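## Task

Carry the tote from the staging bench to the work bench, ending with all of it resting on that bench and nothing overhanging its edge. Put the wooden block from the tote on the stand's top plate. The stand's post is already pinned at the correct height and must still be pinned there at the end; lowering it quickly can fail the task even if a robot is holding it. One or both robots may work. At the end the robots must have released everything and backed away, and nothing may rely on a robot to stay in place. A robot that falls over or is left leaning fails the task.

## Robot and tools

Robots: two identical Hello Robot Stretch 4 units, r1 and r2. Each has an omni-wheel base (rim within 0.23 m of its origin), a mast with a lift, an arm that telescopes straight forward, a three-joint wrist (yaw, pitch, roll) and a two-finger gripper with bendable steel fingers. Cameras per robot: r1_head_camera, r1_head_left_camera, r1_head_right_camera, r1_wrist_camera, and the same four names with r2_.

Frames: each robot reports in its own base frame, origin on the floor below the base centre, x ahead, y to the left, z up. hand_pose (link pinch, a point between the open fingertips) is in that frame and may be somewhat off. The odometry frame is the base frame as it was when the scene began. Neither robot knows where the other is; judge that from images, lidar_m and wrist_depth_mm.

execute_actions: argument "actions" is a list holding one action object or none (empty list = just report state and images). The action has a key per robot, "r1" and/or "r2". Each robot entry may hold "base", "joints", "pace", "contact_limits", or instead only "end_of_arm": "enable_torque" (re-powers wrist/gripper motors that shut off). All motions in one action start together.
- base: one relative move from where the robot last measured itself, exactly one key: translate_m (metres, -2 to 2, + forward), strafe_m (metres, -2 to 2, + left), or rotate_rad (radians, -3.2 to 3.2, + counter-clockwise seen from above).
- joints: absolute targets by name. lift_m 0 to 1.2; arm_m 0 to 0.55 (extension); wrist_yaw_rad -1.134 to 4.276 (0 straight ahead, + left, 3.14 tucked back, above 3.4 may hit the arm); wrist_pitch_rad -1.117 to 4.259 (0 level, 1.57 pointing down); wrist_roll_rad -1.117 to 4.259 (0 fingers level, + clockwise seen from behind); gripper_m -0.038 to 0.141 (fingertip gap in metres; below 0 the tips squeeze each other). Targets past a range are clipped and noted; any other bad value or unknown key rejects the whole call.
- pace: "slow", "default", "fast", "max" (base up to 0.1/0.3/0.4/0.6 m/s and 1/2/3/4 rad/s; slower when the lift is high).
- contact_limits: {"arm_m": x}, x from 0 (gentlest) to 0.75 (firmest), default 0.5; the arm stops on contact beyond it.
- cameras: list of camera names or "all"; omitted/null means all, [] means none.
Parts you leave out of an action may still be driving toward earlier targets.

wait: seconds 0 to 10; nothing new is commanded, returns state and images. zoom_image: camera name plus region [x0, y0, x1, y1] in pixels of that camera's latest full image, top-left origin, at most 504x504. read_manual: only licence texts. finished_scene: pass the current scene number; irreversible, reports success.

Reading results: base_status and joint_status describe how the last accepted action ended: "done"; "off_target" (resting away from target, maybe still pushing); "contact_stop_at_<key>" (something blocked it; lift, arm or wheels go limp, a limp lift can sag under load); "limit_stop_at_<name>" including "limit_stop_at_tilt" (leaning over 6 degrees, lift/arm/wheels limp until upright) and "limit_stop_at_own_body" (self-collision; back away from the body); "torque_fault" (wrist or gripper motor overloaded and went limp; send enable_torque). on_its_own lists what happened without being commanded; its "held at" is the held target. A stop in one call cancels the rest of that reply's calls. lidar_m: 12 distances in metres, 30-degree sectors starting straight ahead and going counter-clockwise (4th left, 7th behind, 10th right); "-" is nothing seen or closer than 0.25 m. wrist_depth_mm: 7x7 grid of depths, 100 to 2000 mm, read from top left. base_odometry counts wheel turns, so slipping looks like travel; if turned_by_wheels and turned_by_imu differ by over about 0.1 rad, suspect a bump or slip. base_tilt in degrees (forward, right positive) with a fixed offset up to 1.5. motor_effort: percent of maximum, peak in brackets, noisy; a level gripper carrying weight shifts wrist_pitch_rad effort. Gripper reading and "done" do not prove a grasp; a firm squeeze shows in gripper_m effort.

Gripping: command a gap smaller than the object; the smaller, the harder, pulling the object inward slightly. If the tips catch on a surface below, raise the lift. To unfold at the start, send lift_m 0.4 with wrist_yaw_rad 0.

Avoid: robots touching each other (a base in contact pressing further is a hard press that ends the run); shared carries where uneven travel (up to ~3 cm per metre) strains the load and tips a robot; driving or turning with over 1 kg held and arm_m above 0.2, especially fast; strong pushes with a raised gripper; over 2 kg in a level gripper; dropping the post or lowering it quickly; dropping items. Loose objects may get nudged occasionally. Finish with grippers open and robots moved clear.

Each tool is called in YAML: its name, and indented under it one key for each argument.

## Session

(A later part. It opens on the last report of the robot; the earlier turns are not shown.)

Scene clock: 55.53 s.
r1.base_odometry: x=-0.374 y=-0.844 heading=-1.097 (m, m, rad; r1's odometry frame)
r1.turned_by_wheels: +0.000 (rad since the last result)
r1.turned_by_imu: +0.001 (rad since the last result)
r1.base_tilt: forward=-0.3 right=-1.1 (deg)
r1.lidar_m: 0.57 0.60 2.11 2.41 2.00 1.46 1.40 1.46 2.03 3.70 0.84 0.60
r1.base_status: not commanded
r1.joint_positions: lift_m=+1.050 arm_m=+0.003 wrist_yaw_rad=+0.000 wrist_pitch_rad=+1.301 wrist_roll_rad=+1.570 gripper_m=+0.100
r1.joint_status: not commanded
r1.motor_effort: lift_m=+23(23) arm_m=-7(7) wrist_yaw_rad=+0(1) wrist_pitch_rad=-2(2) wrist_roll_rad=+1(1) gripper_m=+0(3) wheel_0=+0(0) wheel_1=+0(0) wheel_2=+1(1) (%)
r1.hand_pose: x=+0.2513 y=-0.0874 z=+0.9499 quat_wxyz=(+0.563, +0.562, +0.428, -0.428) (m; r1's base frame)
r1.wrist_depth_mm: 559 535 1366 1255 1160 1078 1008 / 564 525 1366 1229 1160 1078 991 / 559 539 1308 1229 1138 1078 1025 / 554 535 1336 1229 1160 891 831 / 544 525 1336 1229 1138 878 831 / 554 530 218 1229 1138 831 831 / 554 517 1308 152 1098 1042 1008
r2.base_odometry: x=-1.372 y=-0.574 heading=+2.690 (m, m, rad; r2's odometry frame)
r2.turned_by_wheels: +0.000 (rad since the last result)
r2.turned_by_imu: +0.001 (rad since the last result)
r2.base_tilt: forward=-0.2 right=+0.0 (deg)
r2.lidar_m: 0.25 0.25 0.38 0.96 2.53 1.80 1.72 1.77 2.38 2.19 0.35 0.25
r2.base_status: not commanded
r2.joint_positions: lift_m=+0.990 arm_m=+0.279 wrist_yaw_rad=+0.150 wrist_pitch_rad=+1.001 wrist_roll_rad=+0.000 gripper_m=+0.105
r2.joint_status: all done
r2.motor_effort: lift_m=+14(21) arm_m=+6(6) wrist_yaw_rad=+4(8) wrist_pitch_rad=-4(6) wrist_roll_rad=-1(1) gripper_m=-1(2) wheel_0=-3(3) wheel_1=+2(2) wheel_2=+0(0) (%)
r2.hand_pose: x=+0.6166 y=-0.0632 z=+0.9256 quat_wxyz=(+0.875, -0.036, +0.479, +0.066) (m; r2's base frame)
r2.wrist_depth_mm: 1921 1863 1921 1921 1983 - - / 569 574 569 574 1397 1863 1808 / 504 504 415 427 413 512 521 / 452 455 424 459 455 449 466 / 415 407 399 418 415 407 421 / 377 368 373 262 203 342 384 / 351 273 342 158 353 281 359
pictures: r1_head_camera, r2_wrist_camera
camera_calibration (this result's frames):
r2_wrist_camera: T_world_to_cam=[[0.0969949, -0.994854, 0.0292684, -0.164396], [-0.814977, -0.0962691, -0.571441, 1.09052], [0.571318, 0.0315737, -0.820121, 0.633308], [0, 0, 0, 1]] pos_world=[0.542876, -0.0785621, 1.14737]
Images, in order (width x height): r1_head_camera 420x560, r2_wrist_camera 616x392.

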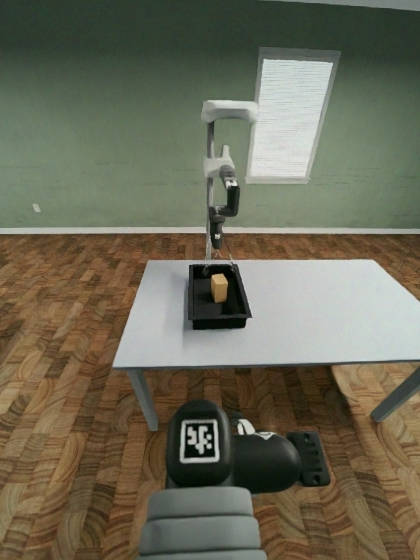

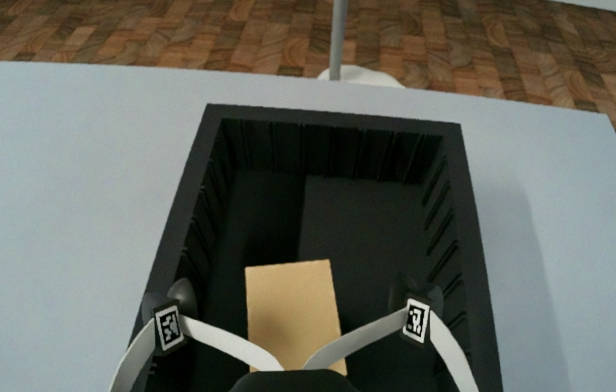

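execute_actions:
  actions:
    - {"r2":{"joints":{"lift_m":0.925}}}
  cameras: ["r2_wrist_camera"]

execute_actions:
  actions:
    - {"r2":{"joints":{"gripper_m":0.025}}}
  cameras: ["r2_wrist_camera","r1_head_camera"]

Scene clock: 56.97 s.
r1.base_odometry: x=-0.374 y=-0.844 heading=-1.097 (m, m, rad; r1's odometry frame)
r1.turned_by_wheels: +0.000 (rad since the last result)
r1.turned_by_imu: +0.000 (rad since the last result)
r1.base_tilt: forward=-0.4 right=-1.0 (deg)
r1.lidar_m: 0.57 0.61 2.13 2.42 2.00 1.46 1.39 1.46 2.06 3.71 0.86 0.59
r1.base_status: not commanded
r1.joint_positions: lift_m=+1.050 arm_m=+0.003 wrist_yaw_rad=+0.000 wrist_pitch_rad=+1.301 wrist_roll_rad=+1.570 gripper_m=+0.100
r1.joint_status: not commanded
r1.motor_effort: lift_m=+23(23) arm_m=-7(7) wrist_yaw_rad=+0(1) wrist_pitch_rad=-2(2) wrist_roll_rad=+1(1) gripper_m=-2(2) wheel_0=+0(1) wheel_1=+0(0) wheel_2=+1(1) (%)
r1.hand_pose: x=+0.2513 y=-0.0874 z=+0.9499 quat_wxyz=(+0.563, +0.562, +0.428, -0.428) (m; r1's base frame)
r1.wrist_depth_mm: 554 535 1366 1255 1160 1078 1008 / 554 530 1336 1255 1160 1078 1025 / 554 535 1336 1229 1138 1098 1008 / 559 539 1336 1229 1160 891 854 / 549 525 1366 1255 1138 866 809 / 544 525 217 1229 1118 866 831 / 554 521 1336 152 1138 1042 991
r2.base_odometry: x=-1.372 y=-0.574 heading=+2.690 (m, m, rad; r2's odometry frame)
r2.turned_by_wheels: +0.000 (rad since the last result)
r2.turned_by_imu: +0.001 (rad since the last result)
r2.base_tilt: forward=-0.2 right=-0.1 (deg)
r2.lidar_m: 0.25 0.26 0.35 0.95 2.52 1.80 1.72 1.78 2.42 2.18 0.35 0.26
r2.base_status: not commanded
r2.joint_positions: lift_m=+0.925 arm_m=+0.279 wrist_yaw_rad=+0.150 wrist_pitch_rad=+1.001 wrist_roll_rad=+0.000 gripper_m=+0.105
r2.joint_status: all done
r2.motor_effort: lift_m=+15(15) arm_m=+6(6) wrist_yaw_rad=+3(2) wrist_pitch_rad=-4(4) wrist_roll_rad=-1(1) gripper_m=-4(0) wheel_0=-3(3) wheel_1=+2(2) wheel_2=+0(0) (%)
r2.hand_pose: x=+0.6166 y=-0.0632 z=+0.8606 quat_wxyz=(+0.875, -0.036, +0.479, +0.066) (m; r2's base frame)
r2.wrist_depth_mm: 539 1182 1205 1808 1808 1863 1863 / 473 473 359 362 364 473 492 / 424 418 399 413 404 349 436 / 375 362 373 377 379 310 387 / 342 271 332 214 349 274 351 / 312 224 208 196 204 260 314 / 289 209 285 158 293 229 216
pictures: r2_wrist_camera
camera_calibration (this result's frames):
r2_wrist_camera: T_world_to_cam=[[0.0969948, -0.994854, 0.0292684, -0.162493], [-0.814977, -0.0962691, -0.571441, 1.05338], [0.571318, 0.0315737, -0.820121, 0.579997], [0, 0, 0, 1]] pos_world=[0.542878, -0.0785621, 1.08237]
Images, in order (width x height): r2_wrist_camera 616x392.

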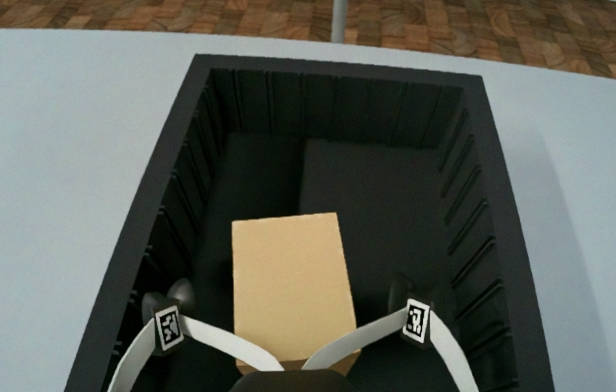

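Scene clock: 58.60 s.
r1.base_odometry: x=-0.374 y=-0.844 heading=-1.097 (m, m, rad; r1's odometry frame)
r1.turned_by_wheels: +0.000 (rad since the last result)
r1.turned_by_imu: +0.001 (rad since the last result)
r1.base_tilt: forward=-0.3 right=-1.1 (deg)
r1.lidar_m: 0.56 0.61 2.12 2.41 2.00 1.47 1.40 1.48 2.02 3.70 0.83 0.61
r1.base_status: not commanded
r1.joint_positions: lift_m=+1.050 arm_m=+0.003 wrist_yaw_rad=+0.000 wrist_pitch_rad=+1.301 wrist_roll_rad=+1.570 gripper_m=+0.100
r1.joint_status: not commanded
r1.motor_effort: lift_m=+23(23) arm_m=-6(7) wrist_yaw_rad=+1(1) wrist_pitch_rad=-1(1) wrist_roll_rad=+1(1) gripper_m=-2(2) wheel_0=+0(0) wheel_1=+0(0) wheel_2=+1(1) (%)
r1.hand_pose: x=+0.2513 y=-0.0874 z=+0.9499 quat_wxyz=(+0.563, +0.562, +0.428, -0.428) (m; r1's base frame)
r1.wrist_depth_mm: 564 535 1366 1229 1160 1078 1025 / 554 535 1336 1229 1138 1078 991 / 559 535 1336 1255 1160 1078 1008 / 559 539 1366 1205 1160 891 842 / 554 530 1308 1205 1182 866 831 / 549 525 217 1205 1138 854 831 / 554 521 1336 152 1098 1042 1025
r2.base_odometry: x=-1.372 y=-0.574 heading=+2.690 (m, m, rad; r2's odometry frame)
r2.turned_by_wheels: +0.000 (rad since the last result)
r2.turned_by_imu: +0.001 (rad since the last result)
r2.base_tilt: forward=-0.1 right=-0.1 (deg)
r2.lidar_m: 0.25 0.25 0.36 0.93 2.52 1.79 1.72 1.75 2.41 2.16 0.37 0.26
r2.base_status: not commanded
r2.joint_positions: lift_m=+0.925 arm_m=+0.279 wrist_yaw_rad=+0.150 wrist_pitch_rad=+1.003 wrist_roll_rad=+0.000 gripper_m=+0.025
r2.joint_status: all done
r2.motor_effort: lift_m=+15(15) arm_m=+6(7) wrist_yaw_rad=+3(3) wrist_pitch_rad=-10(9) wrist_roll_rad=-1(1) gripper_m=-18(17) wheel_0=-3(3) wheel_1=+2(2) wheel_2=+0(0) (%)
r2.hand_pose: x=+0.6162 y=-0.0633 z=+0.8603 quat_wxyz=(+0.874, -0.036, +0.479, +0.066) (m; r2's base frame)
r2.wrist_depth_mm: 535 1205 1182 1229 1756 1863 1863 / 469 469 357 362 364 466 484 / 415 410 394 404 404 349 427 / 375 359 373 375 379 307 387 / 340 267 332 206 343 271 349 / 312 236 186 187 200 262 312 / 286 206 178 171 287 217 215
pictures: r1_head_camera, r2_wrist_camera
camera_calibration (this result's frames):
r2_wrist_camera: T_world_to_cam=[[0.0970451, -0.994847, 0.0293586, -0.162614], [-0.815946, -0.0964158, -0.570032, 1.05223], [0.569925, 0.0313637, -0.821098, 0.58166], [0, 0, 0, 1]] pos_world=[0.542844, -0.0785675, 1.08218]
Images, in order (width x height): r1_head_camera 420x560, r2_wrist_camera 616x392.

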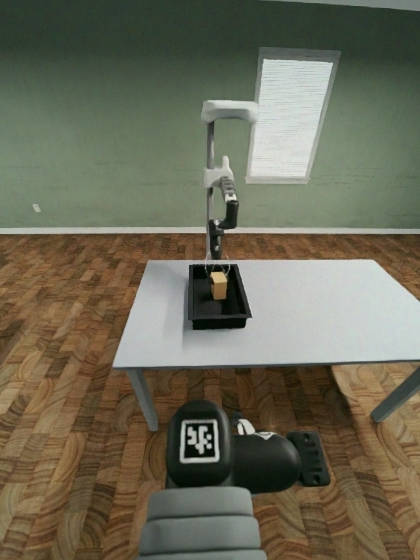

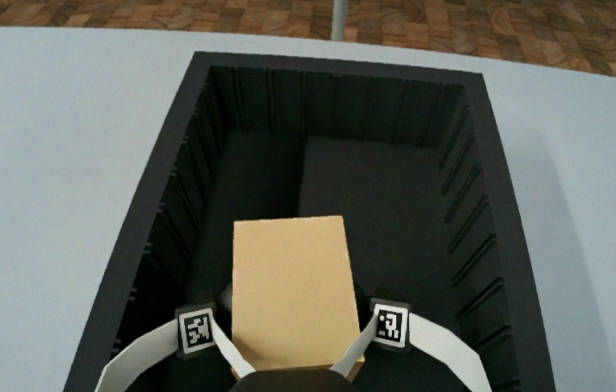

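execute_actions:
  actions:
    - {"r2":{"joints":{"lift_m":1.14}}}
  cameras: ["r2_wrist_camera"]

execute_actions:
  actions:
    - {"r2":{"base":{"translate_m":-0.12},"joints":{"arm_m":0.0,"wrist_yaw_rad":0}}}
  cameras: []

execute_actions:
  actions:
    - {"r2":{"base":{"strafe_m":2.0},"pace":"fast"}}
  cameras: ["r2_wrist_camera","r2_head_camera","r2_head_left_camera"]

Scene clock: 61.07 s.
r1.base_odometry: x=-0.374 y=-0.844 heading=-1.097 (m, m, rad; r1's odometry frame)
r1.turned_by_wheels: +0.000 (rad since the last result)
r1.turned_by_imu: +0.001 (rad since the last result)
r1.base_tilt: forward=-0.4 right=-1.0 (deg)
r1.lidar_m: 0.56 0.61 2.13 2.41 2.00 1.47 1.39 1.45 2.04 3.70 0.85 0.61
r1.base_status: not commanded
r1.joint_positions: lift_m=+1.050 arm_m=+0.003 wrist_yaw_rad=+0.000 wrist_pitch_rad=+1.301 wrist_roll_rad=+1.570 gripper_m=+0.100
r1.joint_status: not commanded
r1.motor_effort: lift_m=+23(23) arm_m=-7(7) wrist_yaw_rad=+1(1) wrist_pitch_rad=-1(3) wrist_roll_rad=+1(1) gripper_m=-1(2) wheel_0=-1(0) wheel_1=+0(0) wheel_2=+1(1) (%)
r1.hand_pose: x=+0.2513 y=-0.0874 z=+0.9499 quat_wxyz=(+0.563, +0.562, +0.428, -0.428) (m; r1's base frame)
r1.wrist_depth_mm: 564 539 1336 1229 1160 1078 1025 / 559 535 1308 1229 1182 1078 1025 / 554 535 1366 1229 1160 1078 1025 / 554 530 1336 1205 1138 878 831 / 554 525 1366 1255 1160 878 809 / 554 530 217 1229 1160 854 831 / 554 521 1336 152 1138 1042 1025
r2.base_odometry: x=-1.372 y=-0.574 heading=+2.690 (m, m, rad; r2's odometry frame)
r2.turned_by_wheels: +0.000 (rad since the last result)
r2.turned_by_imu: +0.001 (rad since the last result)
r2.base_tilt: forward=-0.2 right=-0.1 (deg)
r2.lidar_m: 0.25 0.25 0.37 1.01 2.57 1.82 1.73 1.78 2.42 2.18 0.35 0.25
r2.base_status: not commanded
r2.joint_positions: lift_m=+1.140 arm_m=+0.279 wrist_yaw_rad=+0.150 wrist_pitch_rad=+1.003 wrist_roll_rad=+0.000 gripper_m=+0.025
r2.joint_status: all done
r2.motor_effort: lift_m=+24(24) arm_m=+6(6) wrist_yaw_rad=+3(2) wrist_pitch_rad=-10(10) wrist_roll_rad=-1(1) gripper_m=-17(16) wheel_0=-3(3) wheel_1=+2(2) wheel_2=+0(0) (%)
r2.hand_pose: x=+0.6162 y=-0.0633 z=+1.0746 quat_wxyz=(+0.874, -0.036, +0.479, +0.066) (m; r2's base frame)
r2.wrist_depth_mm: - - - - - - - / 1983 1983 1863 1921 1983 1921 - / 699 691 699 1430 1464 1708 1808 / 634 634 621 554 627 647 654 / 569 580 504 206 569 580 580 / 521 525 187 187 201 539 530 / 488 477 177 171 418 484 500
pictures: r2_wrist_camera
camera_calibration (this result's frames):
r2_wrist_camera: T_world_to_cam=[[0.0970474, -0.994847, 0.0293627, -0.168912], [-0.81599, -0.0964224, -0.569967, 1.17432], [0.569861, 0.0313541, -0.821143, 0.757697], [0, 0, 0, 1]] pos_world=[0.542846, -0.0785677, 1.29646]
Images, in order (width x height): r2_wrist_camera 616x392.

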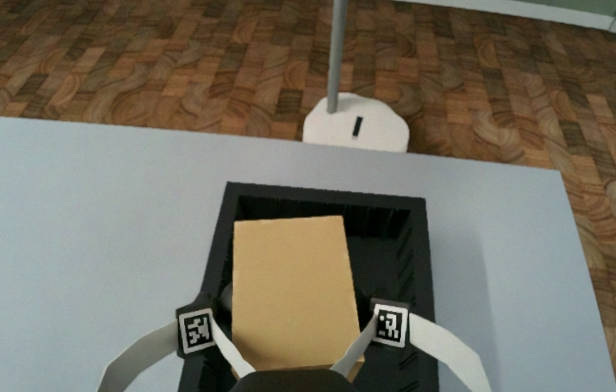

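Scene clock: 63.03 s.
r1.base_odometry: x=-0.374 y=-0.844 heading=-1.097 (m, m, rad; r1's odometry frame)
r1.turned_by_wheels: +0.000 (rad since the last result)
r1.turned_by_imu: +0.001 (rad since the last result)
r1.base_tilt: forward=-0.3 right=-1.0 (deg)
r1.lidar_m: 0.57 0.61 2.12 2.42 2.00 1.45 1.40 1.46 2.05 3.70 0.86 0.61
r1.base_status: not commanded
r1.joint_positions: lift_m=+1.050 arm_m=+0.003 wrist_yaw_rad=+0.000 wrist_pitch_rad=+1.301 wrist_roll_rad=+1.570 gripper_m=+0.100
r1.joint_status: not commanded
r1.motor_effort: lift_m=+23(23) arm_m=-7(7) wrist_yaw_rad=+1(1) wrist_pitch_rad=-1(2) wrist_roll_rad=+1(1) gripper_m=-1(1) wheel_0=+0(1) wheel_1=+0(0) wheel_2=+0(1) (%)
r1.hand_pose: x=+0.2513 y=-0.0874 z=+0.9499 quat_wxyz=(+0.563, +0.562, +0.428, -0.428) (m; r1's base frame)
r1.wrist_depth_mm: 564 539 1336 1205 1160 1060 1008 / 559 535 1366 1229 1138 1060 1008 / 554 530 1336 1229 1138 1060 1008 / 554 530 1366 1229 1160 891 820 / 549 530 1336 1229 1160 878 831 / 554 535 217 1229 1138 854 831 / 554 521 1308 152 1138 1008 991
r2.base_odometry: x=-1.264 y=-0.626 heading=+2.690 (m, m, rad; r2's odometry frame)
r2.turned_by_wheels: +0.000 (rad since the last result)
r2.turned_by_imu: +0.001 (rad since the last result)
r2.base_tilt: forward=-0.1 right=-0.1 (deg)
r2.lidar_m: 0.28 0.38 0.53 2.47 2.35 1.68 1.60 1.66 2.25 2.17 0.53 0.32
r2.base_status: done
r2.joint_positions: lift_m=+1.140 arm_m=+0.001 wrist_yaw_rad=+0.000 wrist_pitch_rad=+1.003 wrist_roll_rad=+0.000 gripper_m=+0.025
r2.joint_status: all done
r2.motor_effort: lift_m=+24(23) arm_m=-6(6) wrist_yaw_rad=+1(6) wrist_pitch_rad=-10(11) wrist_roll_rad=-1(1) gripper_m=-18(17) wheel_0=-4(9) wheel_1=-2(9) wheel_2=+0(16) (%)
r2.hand_pose: x=+0.3271 y=-0.0874 z=+1.0745 quat_wxyz=(+0.877, +0.000, +0.481, +0.000) (m; r2's base frame)
r2.wrist_depth_mm: 891 904 854 768 904 - - / 788 798 768 788 798 854 - / 699 699 691 707 699 723 1808 / 627 634 621 591 634 647 1576 / 580 580 564 205 585 585 1366 / 521 530 187 187 201 535 544 / 1008 496 177 171 1025 1025 1205
pictures: none
No camera images: the call's "cameras" was empty. Leave "cameras" out to get every camera's image.

Scene clock: 70.63 s.
r1.base_odometry: x=-0.374 y=-0.844 heading=-1.097 (m, m, rad; r1's odometry frame)
r1.turned_by_wheels: +0.000 (rad since the last result)
r1.turned_by_imu: +0.002 (rad since the last result)
r1.base_tilt: forward=-0.2 right=-1.0 (deg)
r1.lidar_m: 0.57 0.60 2.12 2.42 1.98 1.46 1.40 1.46 2.04 3.70 0.85 0.61
r1.base_status: not commanded
r1.joint_positions: lift_m=+1.050 arm_m=+0.003 wrist_yaw_rad=+0.000 wrist_pitch_rad=+1.301 wrist_roll_rad=+1.570 gripper_m=+0.100
r1.joint_status: not commanded
r1.motor_effort: lift_m=+23(23) arm_m=-6(7) wrist_yaw_rad=+1(0) wrist_pitch_rad=-2(2) wrist_roll_rad=+1(1) gripper_m=-4(3) wheel_0=+0(0) wheel_1=+0(0) wheel_2=+0(1) (%)
r1.hand_pose: x=+0.2513 y=-0.0874 z=+0.9499 quat_wxyz=(+0.563, +0.562, +0.428, -0.428) (m; r1's base frame)
r1.wrist_depth_mm: 559 539 1336 1255 1160 1060 1025 / 559 535 1336 1281 1138 1060 1008 / 559 530 1366 1255 1160 1060 1008 / 554 535 1336 1255 1160 878 831 / 559 530 1336 1229 1160 878 820 / 554 525 219 1229 1138 854 831 / 554 521 1308 153 1118 1042 991
r2.base_odometry: x=-2.137 y=-2.425 heading=+2.690 (m, m, rad; r2's odometry frame)
r2.turned_by_wheels: +0.000 (rad since the last result)
r2.turned_by_imu: -0.001 (rad since the last result)
r2.base_tilt: forward=-0.1 right=-0.1 (deg)
r2.lidar_m: 0.28 0.62 0.65 1.49 1.58 1.73 1.64 1.71 2.29 1.41 1.02 1.36
r2.base_status: done
r2.joint_positions: lift_m=+1.140 arm_m=+0.001 wrist_yaw_rad=+0.000 wrist_pitch_rad=+1.003 wrist_roll_rad=+0.000 gripper_m=+0.025
r2.joint_status: not commanded
r2.motor_effort: lift_m=+23(24) arm_m=-6(6) wrist_yaw_rad=+2(2) wrist_pitch_rad=-10(11) wrist_roll_rad=+0(1) gripper_m=-19(17) wheel_0=-2(12) wheel_1=+1(11) wheel_2=+0(1) (%)
r2.hand_pose: x=+0.3271 y=-0.0874 z=+1.0746 quat_wxyz=(+0.877, +0.000, +0.481, +0.000) (m; r2's base frame)
r2.wrist_depth_mm: - - - - - - - / 1983 1921 1921 1921 1983 1921 - / 1708 1708 1661 1756 1708 1708 1756 / 1499 1537 1537 1537 1499 1576 1499 / 1430 1397 1366 204 1430 1397 1430 / 1205 1281 187 188 200 1281 1281 / 1205 1118 178 171 1160 1138 1229
pictures: r2_head_camera, r2_head_left_camera, r2_wrist_camera
camera_calibration (this result's frames):
r2_wrist_camera: T_world_to_cam=[[-0.0525762, -0.998185, 0.0293784, -0.116239], [-0.821263, 0.0264832, -0.569935, 0.948565], [0.568122, -0.0540924, -0.821164, 0.91633], [0, 0, 0, 1]] pos_world=[0.252322, -0.0915821, 1.29649]
Images, in order (width x height): r2_head_camera 420x560, r2_head_left_camera 420x672, r2_wrist_camera 616x392.

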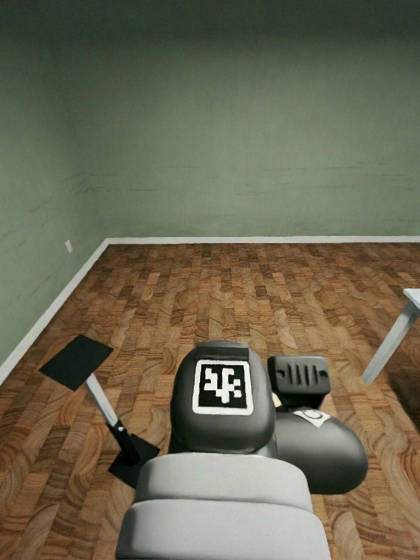

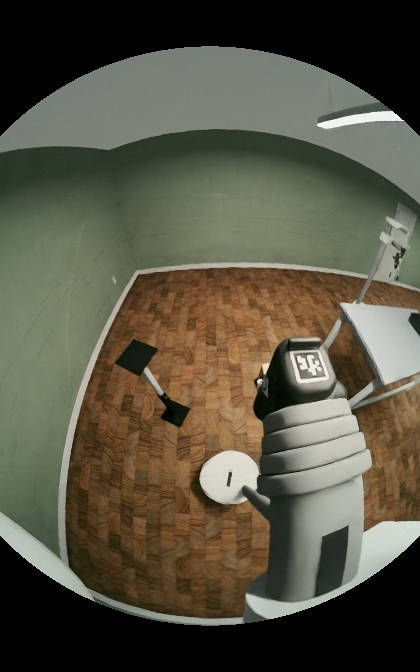

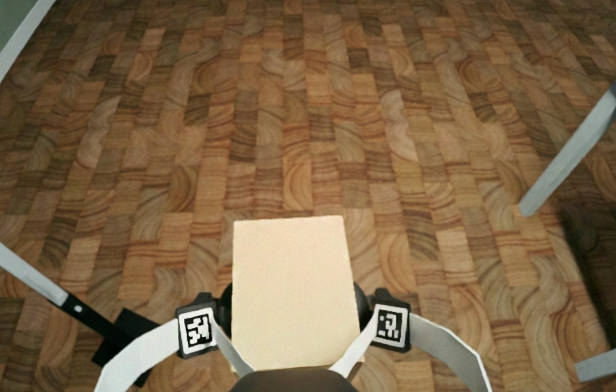

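execute_actions:
  actions:
    - {"r2":{"base":{"rotate_rad":0.84},"joints":{"arm_m":0.12}}}
  cameras: ["r2_wrist_camera","r2_head_camera","r2_head_right_camera"]

Scene clock: 72.90 s.
r1.base_odometry: x=-0.374 y=-0.844 heading=-1.097 (m, m, rad; r1's odometry frame)
r1.turned_by_wheels: +0.000 (rad since the last result)
r1.turned_by_imu: +0.001 (rad since the last result)
r1.base_tilt: forward=-0.2 right=-1.0 (deg)
r1.lidar_m: 0.58 0.59 2.14 2.41 1.99 1.45 1.39 1.45 2.03 3.71 0.84 0.60
r1.base_status: not commanded
r1.joint_positions: lift_m=+1.050 arm_m=+0.003 wrist_yaw_rad=+0.000 wrist_pitch_rad=+1.301 wrist_roll_rad=+1.570 gripper_m=+0.100
r1.joint_status: not commanded
r1.motor_effort: lift_m=+23(23) arm_m=-7(7) wrist_yaw_rad=+1(1) wrist_pitch_rad=-2(1) wrist_roll_rad=+0(1) gripper_m=-4(2) wheel_0=+0(0) wheel_1=+0(0) wheel_2=+1(1) (%)
r1.hand_pose: x=+0.2513 y=-0.0874 z=+0.9499 quat_wxyz=(+0.563, +0.562, +0.428, -0.428) (m; r1's base frame)
r1.wrist_depth_mm: 559 535 1366 1229 1138 1078 1008 / 559 530 1336 1255 1160 1078 1008 / 559 530 1336 1229 1160 1098 1025 / 559 530 1366 1255 1182 891 842 / 554 535 1336 1229 1160 866 820 / 554 530 218 1229 1138 854 820 / 554 517 1281 152 1098 1042 1008
r2.base_odometry: x=-2.137 y=-2.425 heading=-2.755 (m, m, rad; r2's odometry frame)
r2.turned_by_wheels: +0.839 (rad since the last result)
r2.turned_by_imu: +0.836 (rad since the last result)
r2.base_tilt: forward=-0.2 right=+0.0 (deg)
r2.lidar_m: 0.41 1.50 1.51 1.83 1.65 1.65 1.92 3.53 0.99 1.17 3.07 2.95
r2.base_status: done
r2.joint_positions: lift_m=+1.140 arm_m=+0.119 wrist_yaw_rad=+0.000 wrist_pitch_rad=+1.003 wrist_roll_rad=+0.000 gripper_m=+0.025
r2.joint_status: all done
r2.motor_effort: lift_m=+23(23) arm_m=+6(7) wrist_yaw_rad=+2(2) wrist_pitch_rad=-9(11) wrist_roll_rad=-1(0) gripper_m=-17(16) wheel_0=-5(9) wheel_1=-4(9) wheel_2=-4(8) (%)
r2.hand_pose: x=+0.4450 y=-0.0874 z=+1.0746 quat_wxyz=(+0.877, +0.000, +0.481, +0.000) (m; r2's base frame)
r2.wrist_depth_mm: 1138 1336 1661 - - - - / 1255 1464 1756 1921 1921 1983 - / 1397 1576 1661 517 1708 1756 1808 / 1464 1576 1537 477 1537 1537 1576 / 1397 1397 1397 206 1430 1397 1430 / 1255 1281 187 187 201 1281 1255 / 1182 1160 177 171 1182 1205 1182
pictures: r2_head_camera, r2_head_right_camera, r2_wrist_camera
camera_calibration (this result's frames):
r2_wrist_camera: T_world_to_cam=[[-0.0524028, -0.998194, 0.0293646, -0.110079], [-0.821093, 0.0263318, -0.570187, 1.04557], [0.568385, -0.0539905, -0.82099, 0.849113], [0, 0, 0, 1]] pos_world=[0.37012, -0.0915675, 1.29652]
Images, in order (width x height): r2_head_camera 420x560, r2_head_right_camera 420x672, r2_wrist_camera 616x392.

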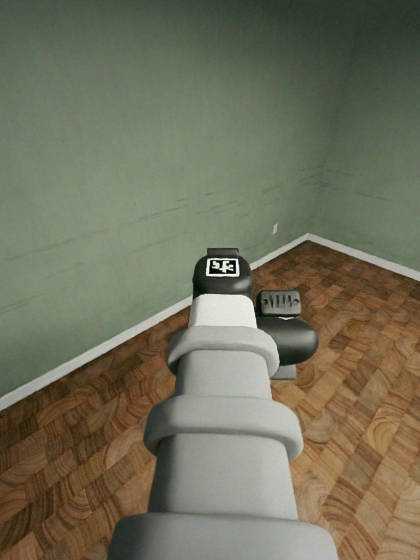

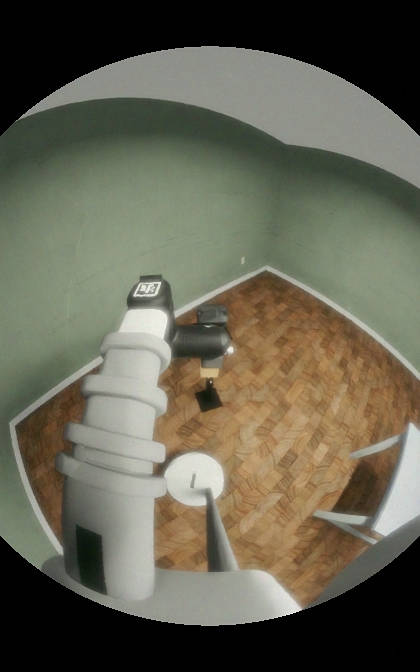

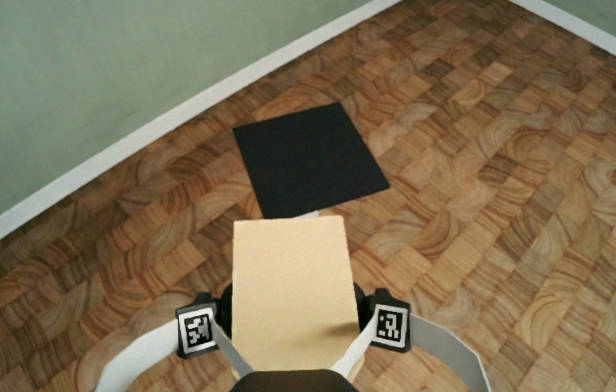

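execute_actions:
  actions:
    - {"r2":{"base":{"strafe_m":-0.024},"joints":{"arm_m":0.377,"lift_m":1.1}}}
  cameras: ["r2_wrist_camera","r2_head_camera","r2_head_right_camera"]

Scene clock: 75.20 s.
r1.base_odometry: x=-0.374 y=-0.844 heading=-1.097 (m, m, rad; r1's odometry frame)
r1.turned_by_wheels: +0.000 (rad since the last result)
r1.turned_by_imu: +0.001 (rad since the last result)
r1.base_tilt: forward=-0.3 right=-0.9 (deg)
r1.lidar_m: 0.55 0.60 2.13 2.42 2.00 1.46 1.39 1.48 2.03 3.71 0.86 0.61
r1.base_status: not commanded
r1.joint_positions: lift_m=+1.050 arm_m=+0.003 wrist_yaw_rad=+0.000 wrist_pitch_rad=+1.301 wrist_roll_rad=+1.570 gripper_m=+0.100
r1.joint_status: not commanded
r1.motor_effort: lift_m=+23(23) arm_m=-6(7) wrist_yaw_rad=+1(1) wrist_pitch_rad=-1(1) wrist_roll_rad=+1(1) gripper_m=-1(2) wheel_0=+0(1) wheel_1=+0(0) wheel_2=+1(1) (%)
r1.hand_pose: x=+0.2513 y=-0.0874 z=+0.9499 quat_wxyz=(+0.563, +0.562, +0.428, -0.428) (m; r1's base frame)
r1.wrist_depth_mm: 564 539 1336 1255 1160 1060 1025 / 559 530 1397 1229 1182 1042 1025 / 559 535 1336 1255 1160 1078 1008 / 559 535 1336 1229 1138 891 842 / 549 530 1336 1255 1160 891 831 / 549 525 218 1255 1160 842 831 / 554 521 1336 152 1138 1042 991
r2.base_odometry: x=-2.146 y=-2.403 heading=-2.755 (m, m, rad; r2's odometry frame)
r2.turned_by_wheels: +0.000 (rad since the last result)
r2.turned_by_imu: +0.001 (rad since the last result)
r2.base_tilt: forward=-0.3 right=+0.1 (deg)
r2.lidar_m: 0.60 1.47 1.52 1.79 1.67 1.68 1.96 3.58 0.98 1.13 3.05 2.93
r2.base_status: done
r2.joint_positions: lift_m=+1.100 arm_m=+0.376 wrist_yaw_rad=+0.000 wrist_pitch_rad=+1.003 wrist_roll_rad=+0.000 gripper_m=+0.025
r2.joint_status: all done
r2.motor_effort: lift_m=+15(22) arm_m=+6(6) wrist_yaw_rad=+1(3) wrist_pitch_rad=-8(11) wrist_roll_rad=-1(1) gripper_m=-21(20) wheel_0=+2(11) wheel_1=-1(11) wheel_2=+0(3) (%)
r2.hand_pose: x=+0.7020 y=-0.0874 z=+1.0353 quat_wxyz=(+0.877, +0.000, +0.481, +0.000) (m; r2's base frame)
r2.wrist_depth_mm: 991 1138 1430 1756 - - - / 1098 1281 1576 1808 1863 1863 1983 / 1182 1430 1576 1618 1661 1661 1661 / 1281 1430 1499 1464 1499 1537 1499 / 1336 1366 1366 206 1366 1366 1366 / 1255 1229 187 188 201 1229 1255 / 1138 1138 177 171 324 1160 1160
pictures: r2_head_camera, r2_head_right_camera, r2_wrist_camera
camera_calibration (this result's frames):
r2_wrist_camera: T_world_to_cam=[[-0.0522465, -0.998202, 0.0293901, -0.0955762], [-0.821108, 0.0261897, -0.570172, 1.23409], [0.568377, -0.0539219, -0.820999, 0.670772], [0, 0, 0, 1]] pos_world=[0.627077, -0.0915555, 1.25716]
Images, in order (width x height): r2_head_camera 420x560, r2_head_right_camera 420x672, r2_wrist_camera 616x392.

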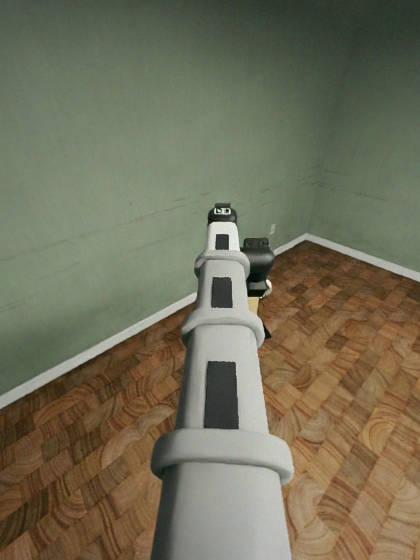

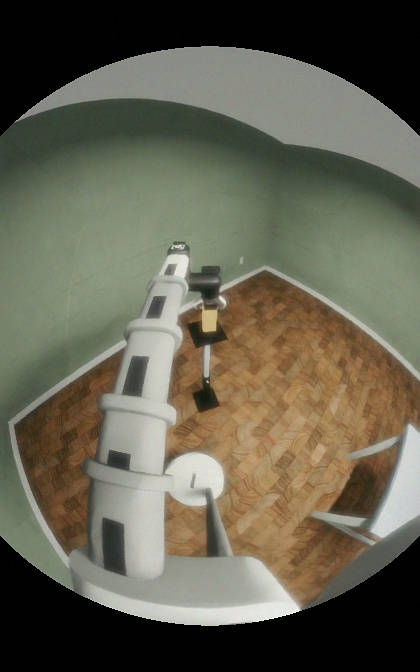

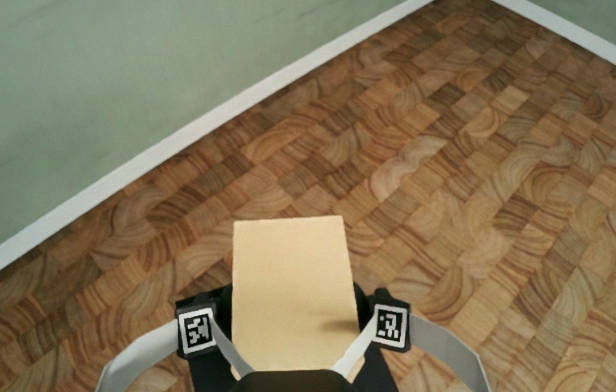

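execute_actions:
  actions:
    - {"r2":{"joints":{"lift_m":1.062},"pace":"slow"}}
  cameras: ["r2_head_right_camera"]

zoom_image:
  camera: "r2_head_right_camera"
  region: [160, 260, 260, 360]

Scene clock: 76.60 s.
r1.base_odometry: x=-0.374 y=-0.844 heading=-1.097 (m, m, rad; r1's odometry frame)
r1.turned_by_wheels: +0.000 (rad since the last result)
r1.turned_by_imu: +0.000 (rad since the last result)
r1.base_tilt: forward=-0.3 right=-1.1 (deg)
r1.lidar_m: 0.57 0.60 2.11 2.42 1.97 1.45 1.40 1.49 2.05 3.71 0.85 0.61
r1.base_status: not commanded
r1.joint_positions: lift_m=+1.050 arm_m=+0.003 wrist_yaw_rad=+0.000 wrist_pitch_rad=+1.301 wrist_roll_rad=+1.570 gripper_m=+0.100
r1.joint_status: not commanded
r1.motor_effort: lift_m=+23(23) arm_m=-7(7) wrist_yaw_rad=+1(0) wrist_pitch_rad=-1(0) wrist_roll_rad=+1(1) gripper_m=-3(3) wheel_0=+0(0) wheel_1=+0(0) wheel_2=+1(1) (%)
r1.hand_pose: x=+0.2513 y=-0.0874 z=+0.9499 quat_wxyz=(+0.563, +0.562, +0.428, -0.428) (m; r1's base frame)
r1.wrist_depth_mm: 564 535 1308 1255 1160 1078 1025 / 559 535 1336 1229 1160 1078 1025 / 554 535 1336 1205 1160 1098 991 / 554 535 1336 1255 1138 878 842 / 554 530 1336 1205 1160 878 831 / 559 521 219 1205 1160 866 831 / 554 521 1308 152 1118 1042 991
r2.base_odometry: x=-2.146 y=-2.403 heading=-2.755 (m, m, rad; r2's odometry frame)
r2.turned_by_wheels: +0.000 (rad since the last result)
r2.turned_by_imu: +0.001 (rad since the last result)
r2.base_tilt: forward=-0.3 right=+0.0 (deg)
r2.lidar_m: 0.56 1.51 1.51 1.81 1.68 1.67 1.99 3.54 0.99 1.12 3.04 2.96
r2.base_status: not commanded
r2.joint_positions: lift_m=+1.062 arm_m=+0.376 wrist_yaw_rad=+0.000 wrist_pitch_rad=+1.003 wrist_roll_rad=+0.000 gripper_m=+0.025
r2.joint_status: all done
r2.motor_effort: lift_m=+14(16) arm_m=+7(6) wrist_yaw_rad=+3(3) wrist_pitch_rad=-10(10) wrist_roll_rad=-1(1) gripper_m=-18(17) wheel_0=+1(1) wheel_1=-1(1) wheel_2=+0(0) (%)
r2.hand_pose: x=+0.7019 y=-0.0874 z=+0.9973 quat_wxyz=(+0.877, +0.000, +0.481, +0.000) (m; r2's base frame)
r2.wrist_depth_mm: 1008 1160 1397 1756 - - - / 1078 1281 1576 1756 1756 1863 1808 / 1160 1430 1618 1576 1618 1661 1661 / 1336 1430 1464 1430 1464 1430 1464 / 1308 1308 1255 206 1308 1336 1336 / 1182 1205 187 188 201 1255 1229 / 1138 1078 177 172 286 1118 1138
pictures: r2_head_right_camera
Images, in order (width x height): r2_head_right_camera 420x672.

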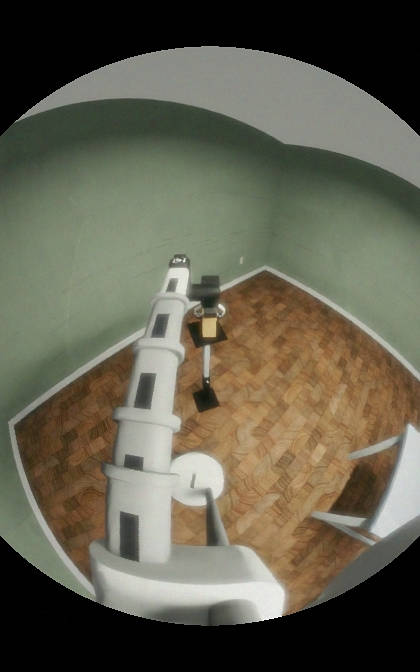

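Region (160, 260, 260, 360) of r2_head_right_camera's 420x672 image, scaled by 5.040, with more detail than that image has.

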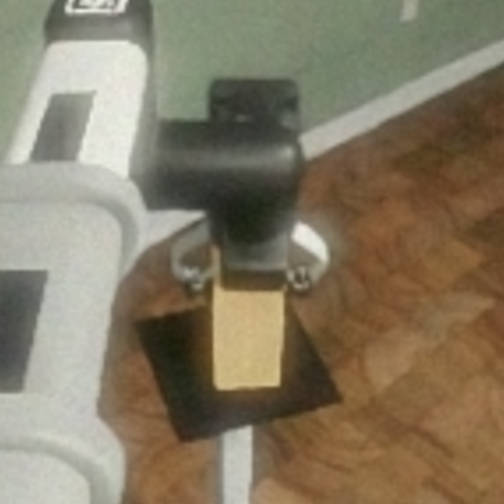

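execute_actions:
  actions:
    - {"r2":{"joints":{"lift_m":1.059,"gripper_m":0.11}}}
  cameras: ["r2_wrist_camera"]

execute_actions:
  actions:
    - {"r2":{"joints":{"arm_m":0.0,"lift_m":1.12},"pace":"fast"}}
  cameras: ["r2_wrist_camera","r1_head_camera"]

Scene clock: 78.47 s.
r1.base_odometry: x=-0.374 y=-0.844 heading=-1.097 (m, m, rad; r1's odometry frame)
r1.turned_by_wheels: +0.000 (rad since the last result)
r1.turned_by_imu: +0.001 (rad since the last result)
r1.base_tilt: forward=-0.3 right=-1.1 (deg)
r1.lidar_m: 0.57 0.61 2.11 2.40 2.00 1.45 1.40 1.46 2.05 3.70 0.85 0.60
r1.base_status: not commanded
r1.joint_positions: lift_m=+1.050 arm_m=+0.003 wrist_yaw_rad=+0.000 wrist_pitch_rad=+1.301 wrist_roll_rad=+1.570 gripper_m=+0.100
r1.joint_status: not commanded
r1.motor_effort: lift_m=+23(23) arm_m=-6(7) wrist_yaw_rad=+1(1) wrist_pitch_rad=-2(2) wrist_roll_rad=+1(1) gripper_m=-3(2) wheel_0=+0(0) wheel_1=+0(0) wheel_2=+1(1) (%)
r1.hand_pose: x=+0.2513 y=-0.0874 z=+0.9499 quat_wxyz=(+0.563, +0.562, +0.428, -0.428) (m; r1's base frame)
r1.wrist_depth_mm: 559 535 1366 1229 1160 1078 1025 / 559 539 1336 1229 1160 1098 1008 / 559 535 1336 1255 1138 1078 1008 / 554 535 1336 1229 1138 891 842 / 554 530 1336 1229 1138 866 831 / 559 525 217 1205 1118 854 831 / 549 517 1308 152 1138 1042 1008
r2.base_odometry: x=-2.146 y=-2.403 heading=-2.755 (m, m, rad; r2's odometry frame)
r2.turned_by_wheels: +0.000 (rad since the last result)
r2.turned_by_imu: +0.001 (rad since the last result)
r2.base_tilt: forward=-0.2 right=-0.1 (deg)
r2.lidar_m: 0.57 1.52 1.53 1.82 1.69 1.67 1.99 3.59 1.02 1.14 3.02 2.92
r2.base_status: not commanded
r2.joint_positions: lift_m=+1.059 arm_m=+0.376 wrist_yaw_rad=+0.000 wrist_pitch_rad=+1.001 wrist_roll_rad=+0.000 gripper_m=+0.110
r2.joint_status: all done
r2.motor_effort: lift_m=+14(14) arm_m=+6(6) wrist_yaw_rad=+3(3) wrist_pitch_rad=-3(9) wrist_roll_rad=-1(1) gripper_m=-1(17) wheel_0=+1(1) wheel_1=-1(1) wheel_2=+0(0) (%)
r2.hand_pose: x=+0.7024 y=-0.0875 z=+0.9946 quat_wxyz=(+0.877, +0.000, +0.480, +0.000) (m; r2's base frame)
r2.wrist_depth_mm: 991 1138 1366 1661 - - - / 1078 1255 1537 1808 1863 1863 1921 / 1182 1366 1618 1661 1618 1618 1661 / 1366 1430 1464 1397 1464 1499 1430 / 1336 1308 1255 208 1336 1336 1336 / 1205 1160 216 190 212 1205 1205 / 1118 1098 279 167 293 1098 1138
pictures: r2_wrist_camera
camera_calibration (this result's frames):
r2_wrist_camera: T_world_to_cam=[[-0.0528417, -0.998173, 0.0292906, -0.0939245], [-0.82001, 0.0266331, -0.571729, 1.21209], [0.569905, -0.0542298, -0.819919, 0.634999], [0, 0, 0, 1]] pos_world=[0.627077, -0.0915989, 1.21639]
Images, in order (width x height): r2_wrist_camera 616x392.

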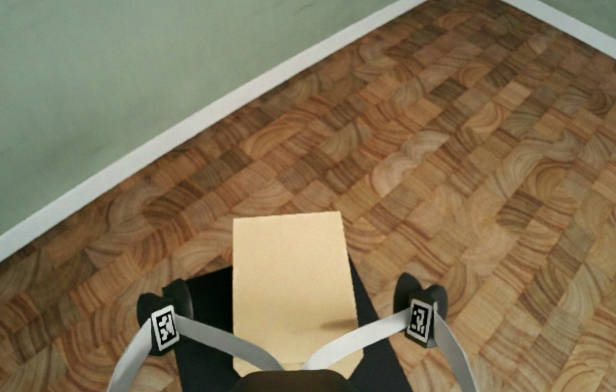

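Scene clock: 80.33 s.
r1.base_odometry: x=-0.374 y=-0.844 heading=-1.097 (m, m, rad; r1's odometry frame)
r1.turned_by_wheels: +0.000 (rad since the last result)
r1.turned_by_imu: +0.001 (rad since the last result)
r1.base_tilt: forward=-0.4 right=-1.0 (deg)
r1.lidar_m: 0.57 0.60 2.10 2.44 2.02 1.47 1.41 1.46 2.03 3.69 0.87 0.60
r1.base_status: not commanded
r1.joint_positions: lift_m=+1.050 arm_m=+0.003 wrist_yaw_rad=+0.000 wrist_pitch_rad=+1.301 wrist_roll_rad=+1.570 gripper_m=+0.100
r1.joint_status: not commanded
r1.motor_effort: lift_m=+23(23) arm_m=-7(6) wrist_yaw_rad=+1(1) wrist_pitch_rad=-2(1) wrist_roll_rad=+1(1) gripper_m=-3(2) wheel_0=-1(1) wheel_1=+0(0) wheel_2=+1(1) (%)
r1.hand_pose: x=+0.2513 y=-0.0874 z=+0.9499 quat_wxyz=(+0.563, +0.562, +0.428, -0.428) (m; r1's base frame)
r1.wrist_depth_mm: 564 530 1308 1205 1160 1078 1025 / 559 535 1366 1281 1160 1060 1025 / 559 535 1336 1229 1182 1060 1008 / 549 530 1366 1255 1160 878 842 / 554 530 1308 1229 1138 878 820 / 554 525 217 1229 1138 854 820 / 554 521 1336 152 1118 1025 1008
r2.base_odometry: x=-2.146 y=-2.403 heading=-2.755 (m, m, rad; r2's odometry frame)
r2.turned_by_wheels: +0.000 (rad since the last result)
r2.turned_by_imu: +0.001 (rad since the last result)
r2.base_tilt: forward=-0.2 right=+0.1 (deg)
r2.lidar_m: 0.61 1.50 1.52 1.80 1.67 1.68 1.97 3.56 1.01 1.16 3.05 2.94
r2.base_status: not commanded
r2.joint_positions: lift_m=+1.120 arm_m=+0.001 wrist_yaw_rad=+0.000 wrist_pitch_rad=+1.002 wrist_roll_rad=+0.000 gripper_m=+0.110
r2.joint_status: all done
r2.motor_effort: lift_m=+21(23) arm_m=-6(7) wrist_yaw_rad=+2(3) wrist_pitch_rad=-5(6) wrist_roll_rad=+0(1) gripper_m=+2(2) wheel_0=+1(1) wheel_1=-1(1) wheel_2=+0(0) (%)
r2.hand_pose: x=+0.3275 y=-0.0874 z=+1.0549 quat_wxyz=(+0.877, +0.000, +0.480, +0.000) (m; r2's base frame)
r2.wrist_depth_mm: 1205 1397 1756 469 - - - / 1336 1537 1808 530 1921 1863 1983 / 1464 1708 1708 1618 1661 1708 1756 / 1499 1537 1537 1464 1537 1576 1576 / 1366 1430 1366 1464 1430 1397 1397 / 1255 1229 1281 1255 213 1255 1308 / 1205 1118 1138 654 1160 1182 1182
pictures: r1_head_camera, r2_wrist_camera
camera_calibration (this result's frames):
r2_wrist_camera: T_world_to_cam=[[-0.0526301, -0.998184, 0.0293215, -0.115571], [-0.820352, 0.0264735, -0.571246, 0.938753], [0.569432, -0.0541187, -0.820255, 0.898575], [0, 0, 0, 1]] pos_world=[0.252347, -0.0915833, 1.27671]
Images, in order (width x height): r1_head_camera 420x560, r2_wrist_camera 616x392.

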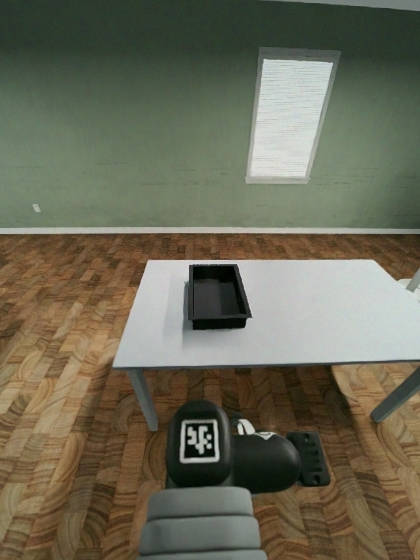

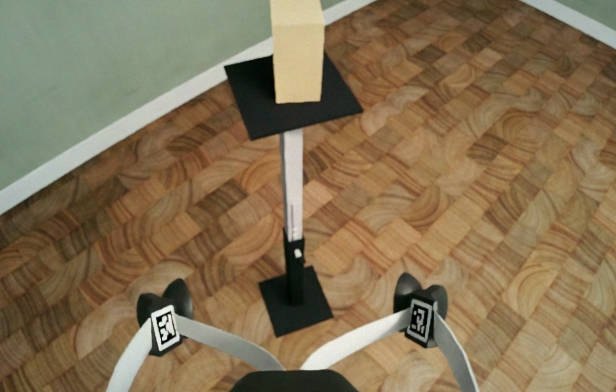

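finished_scene:
  scene: 1

The scene is finished: the task was done.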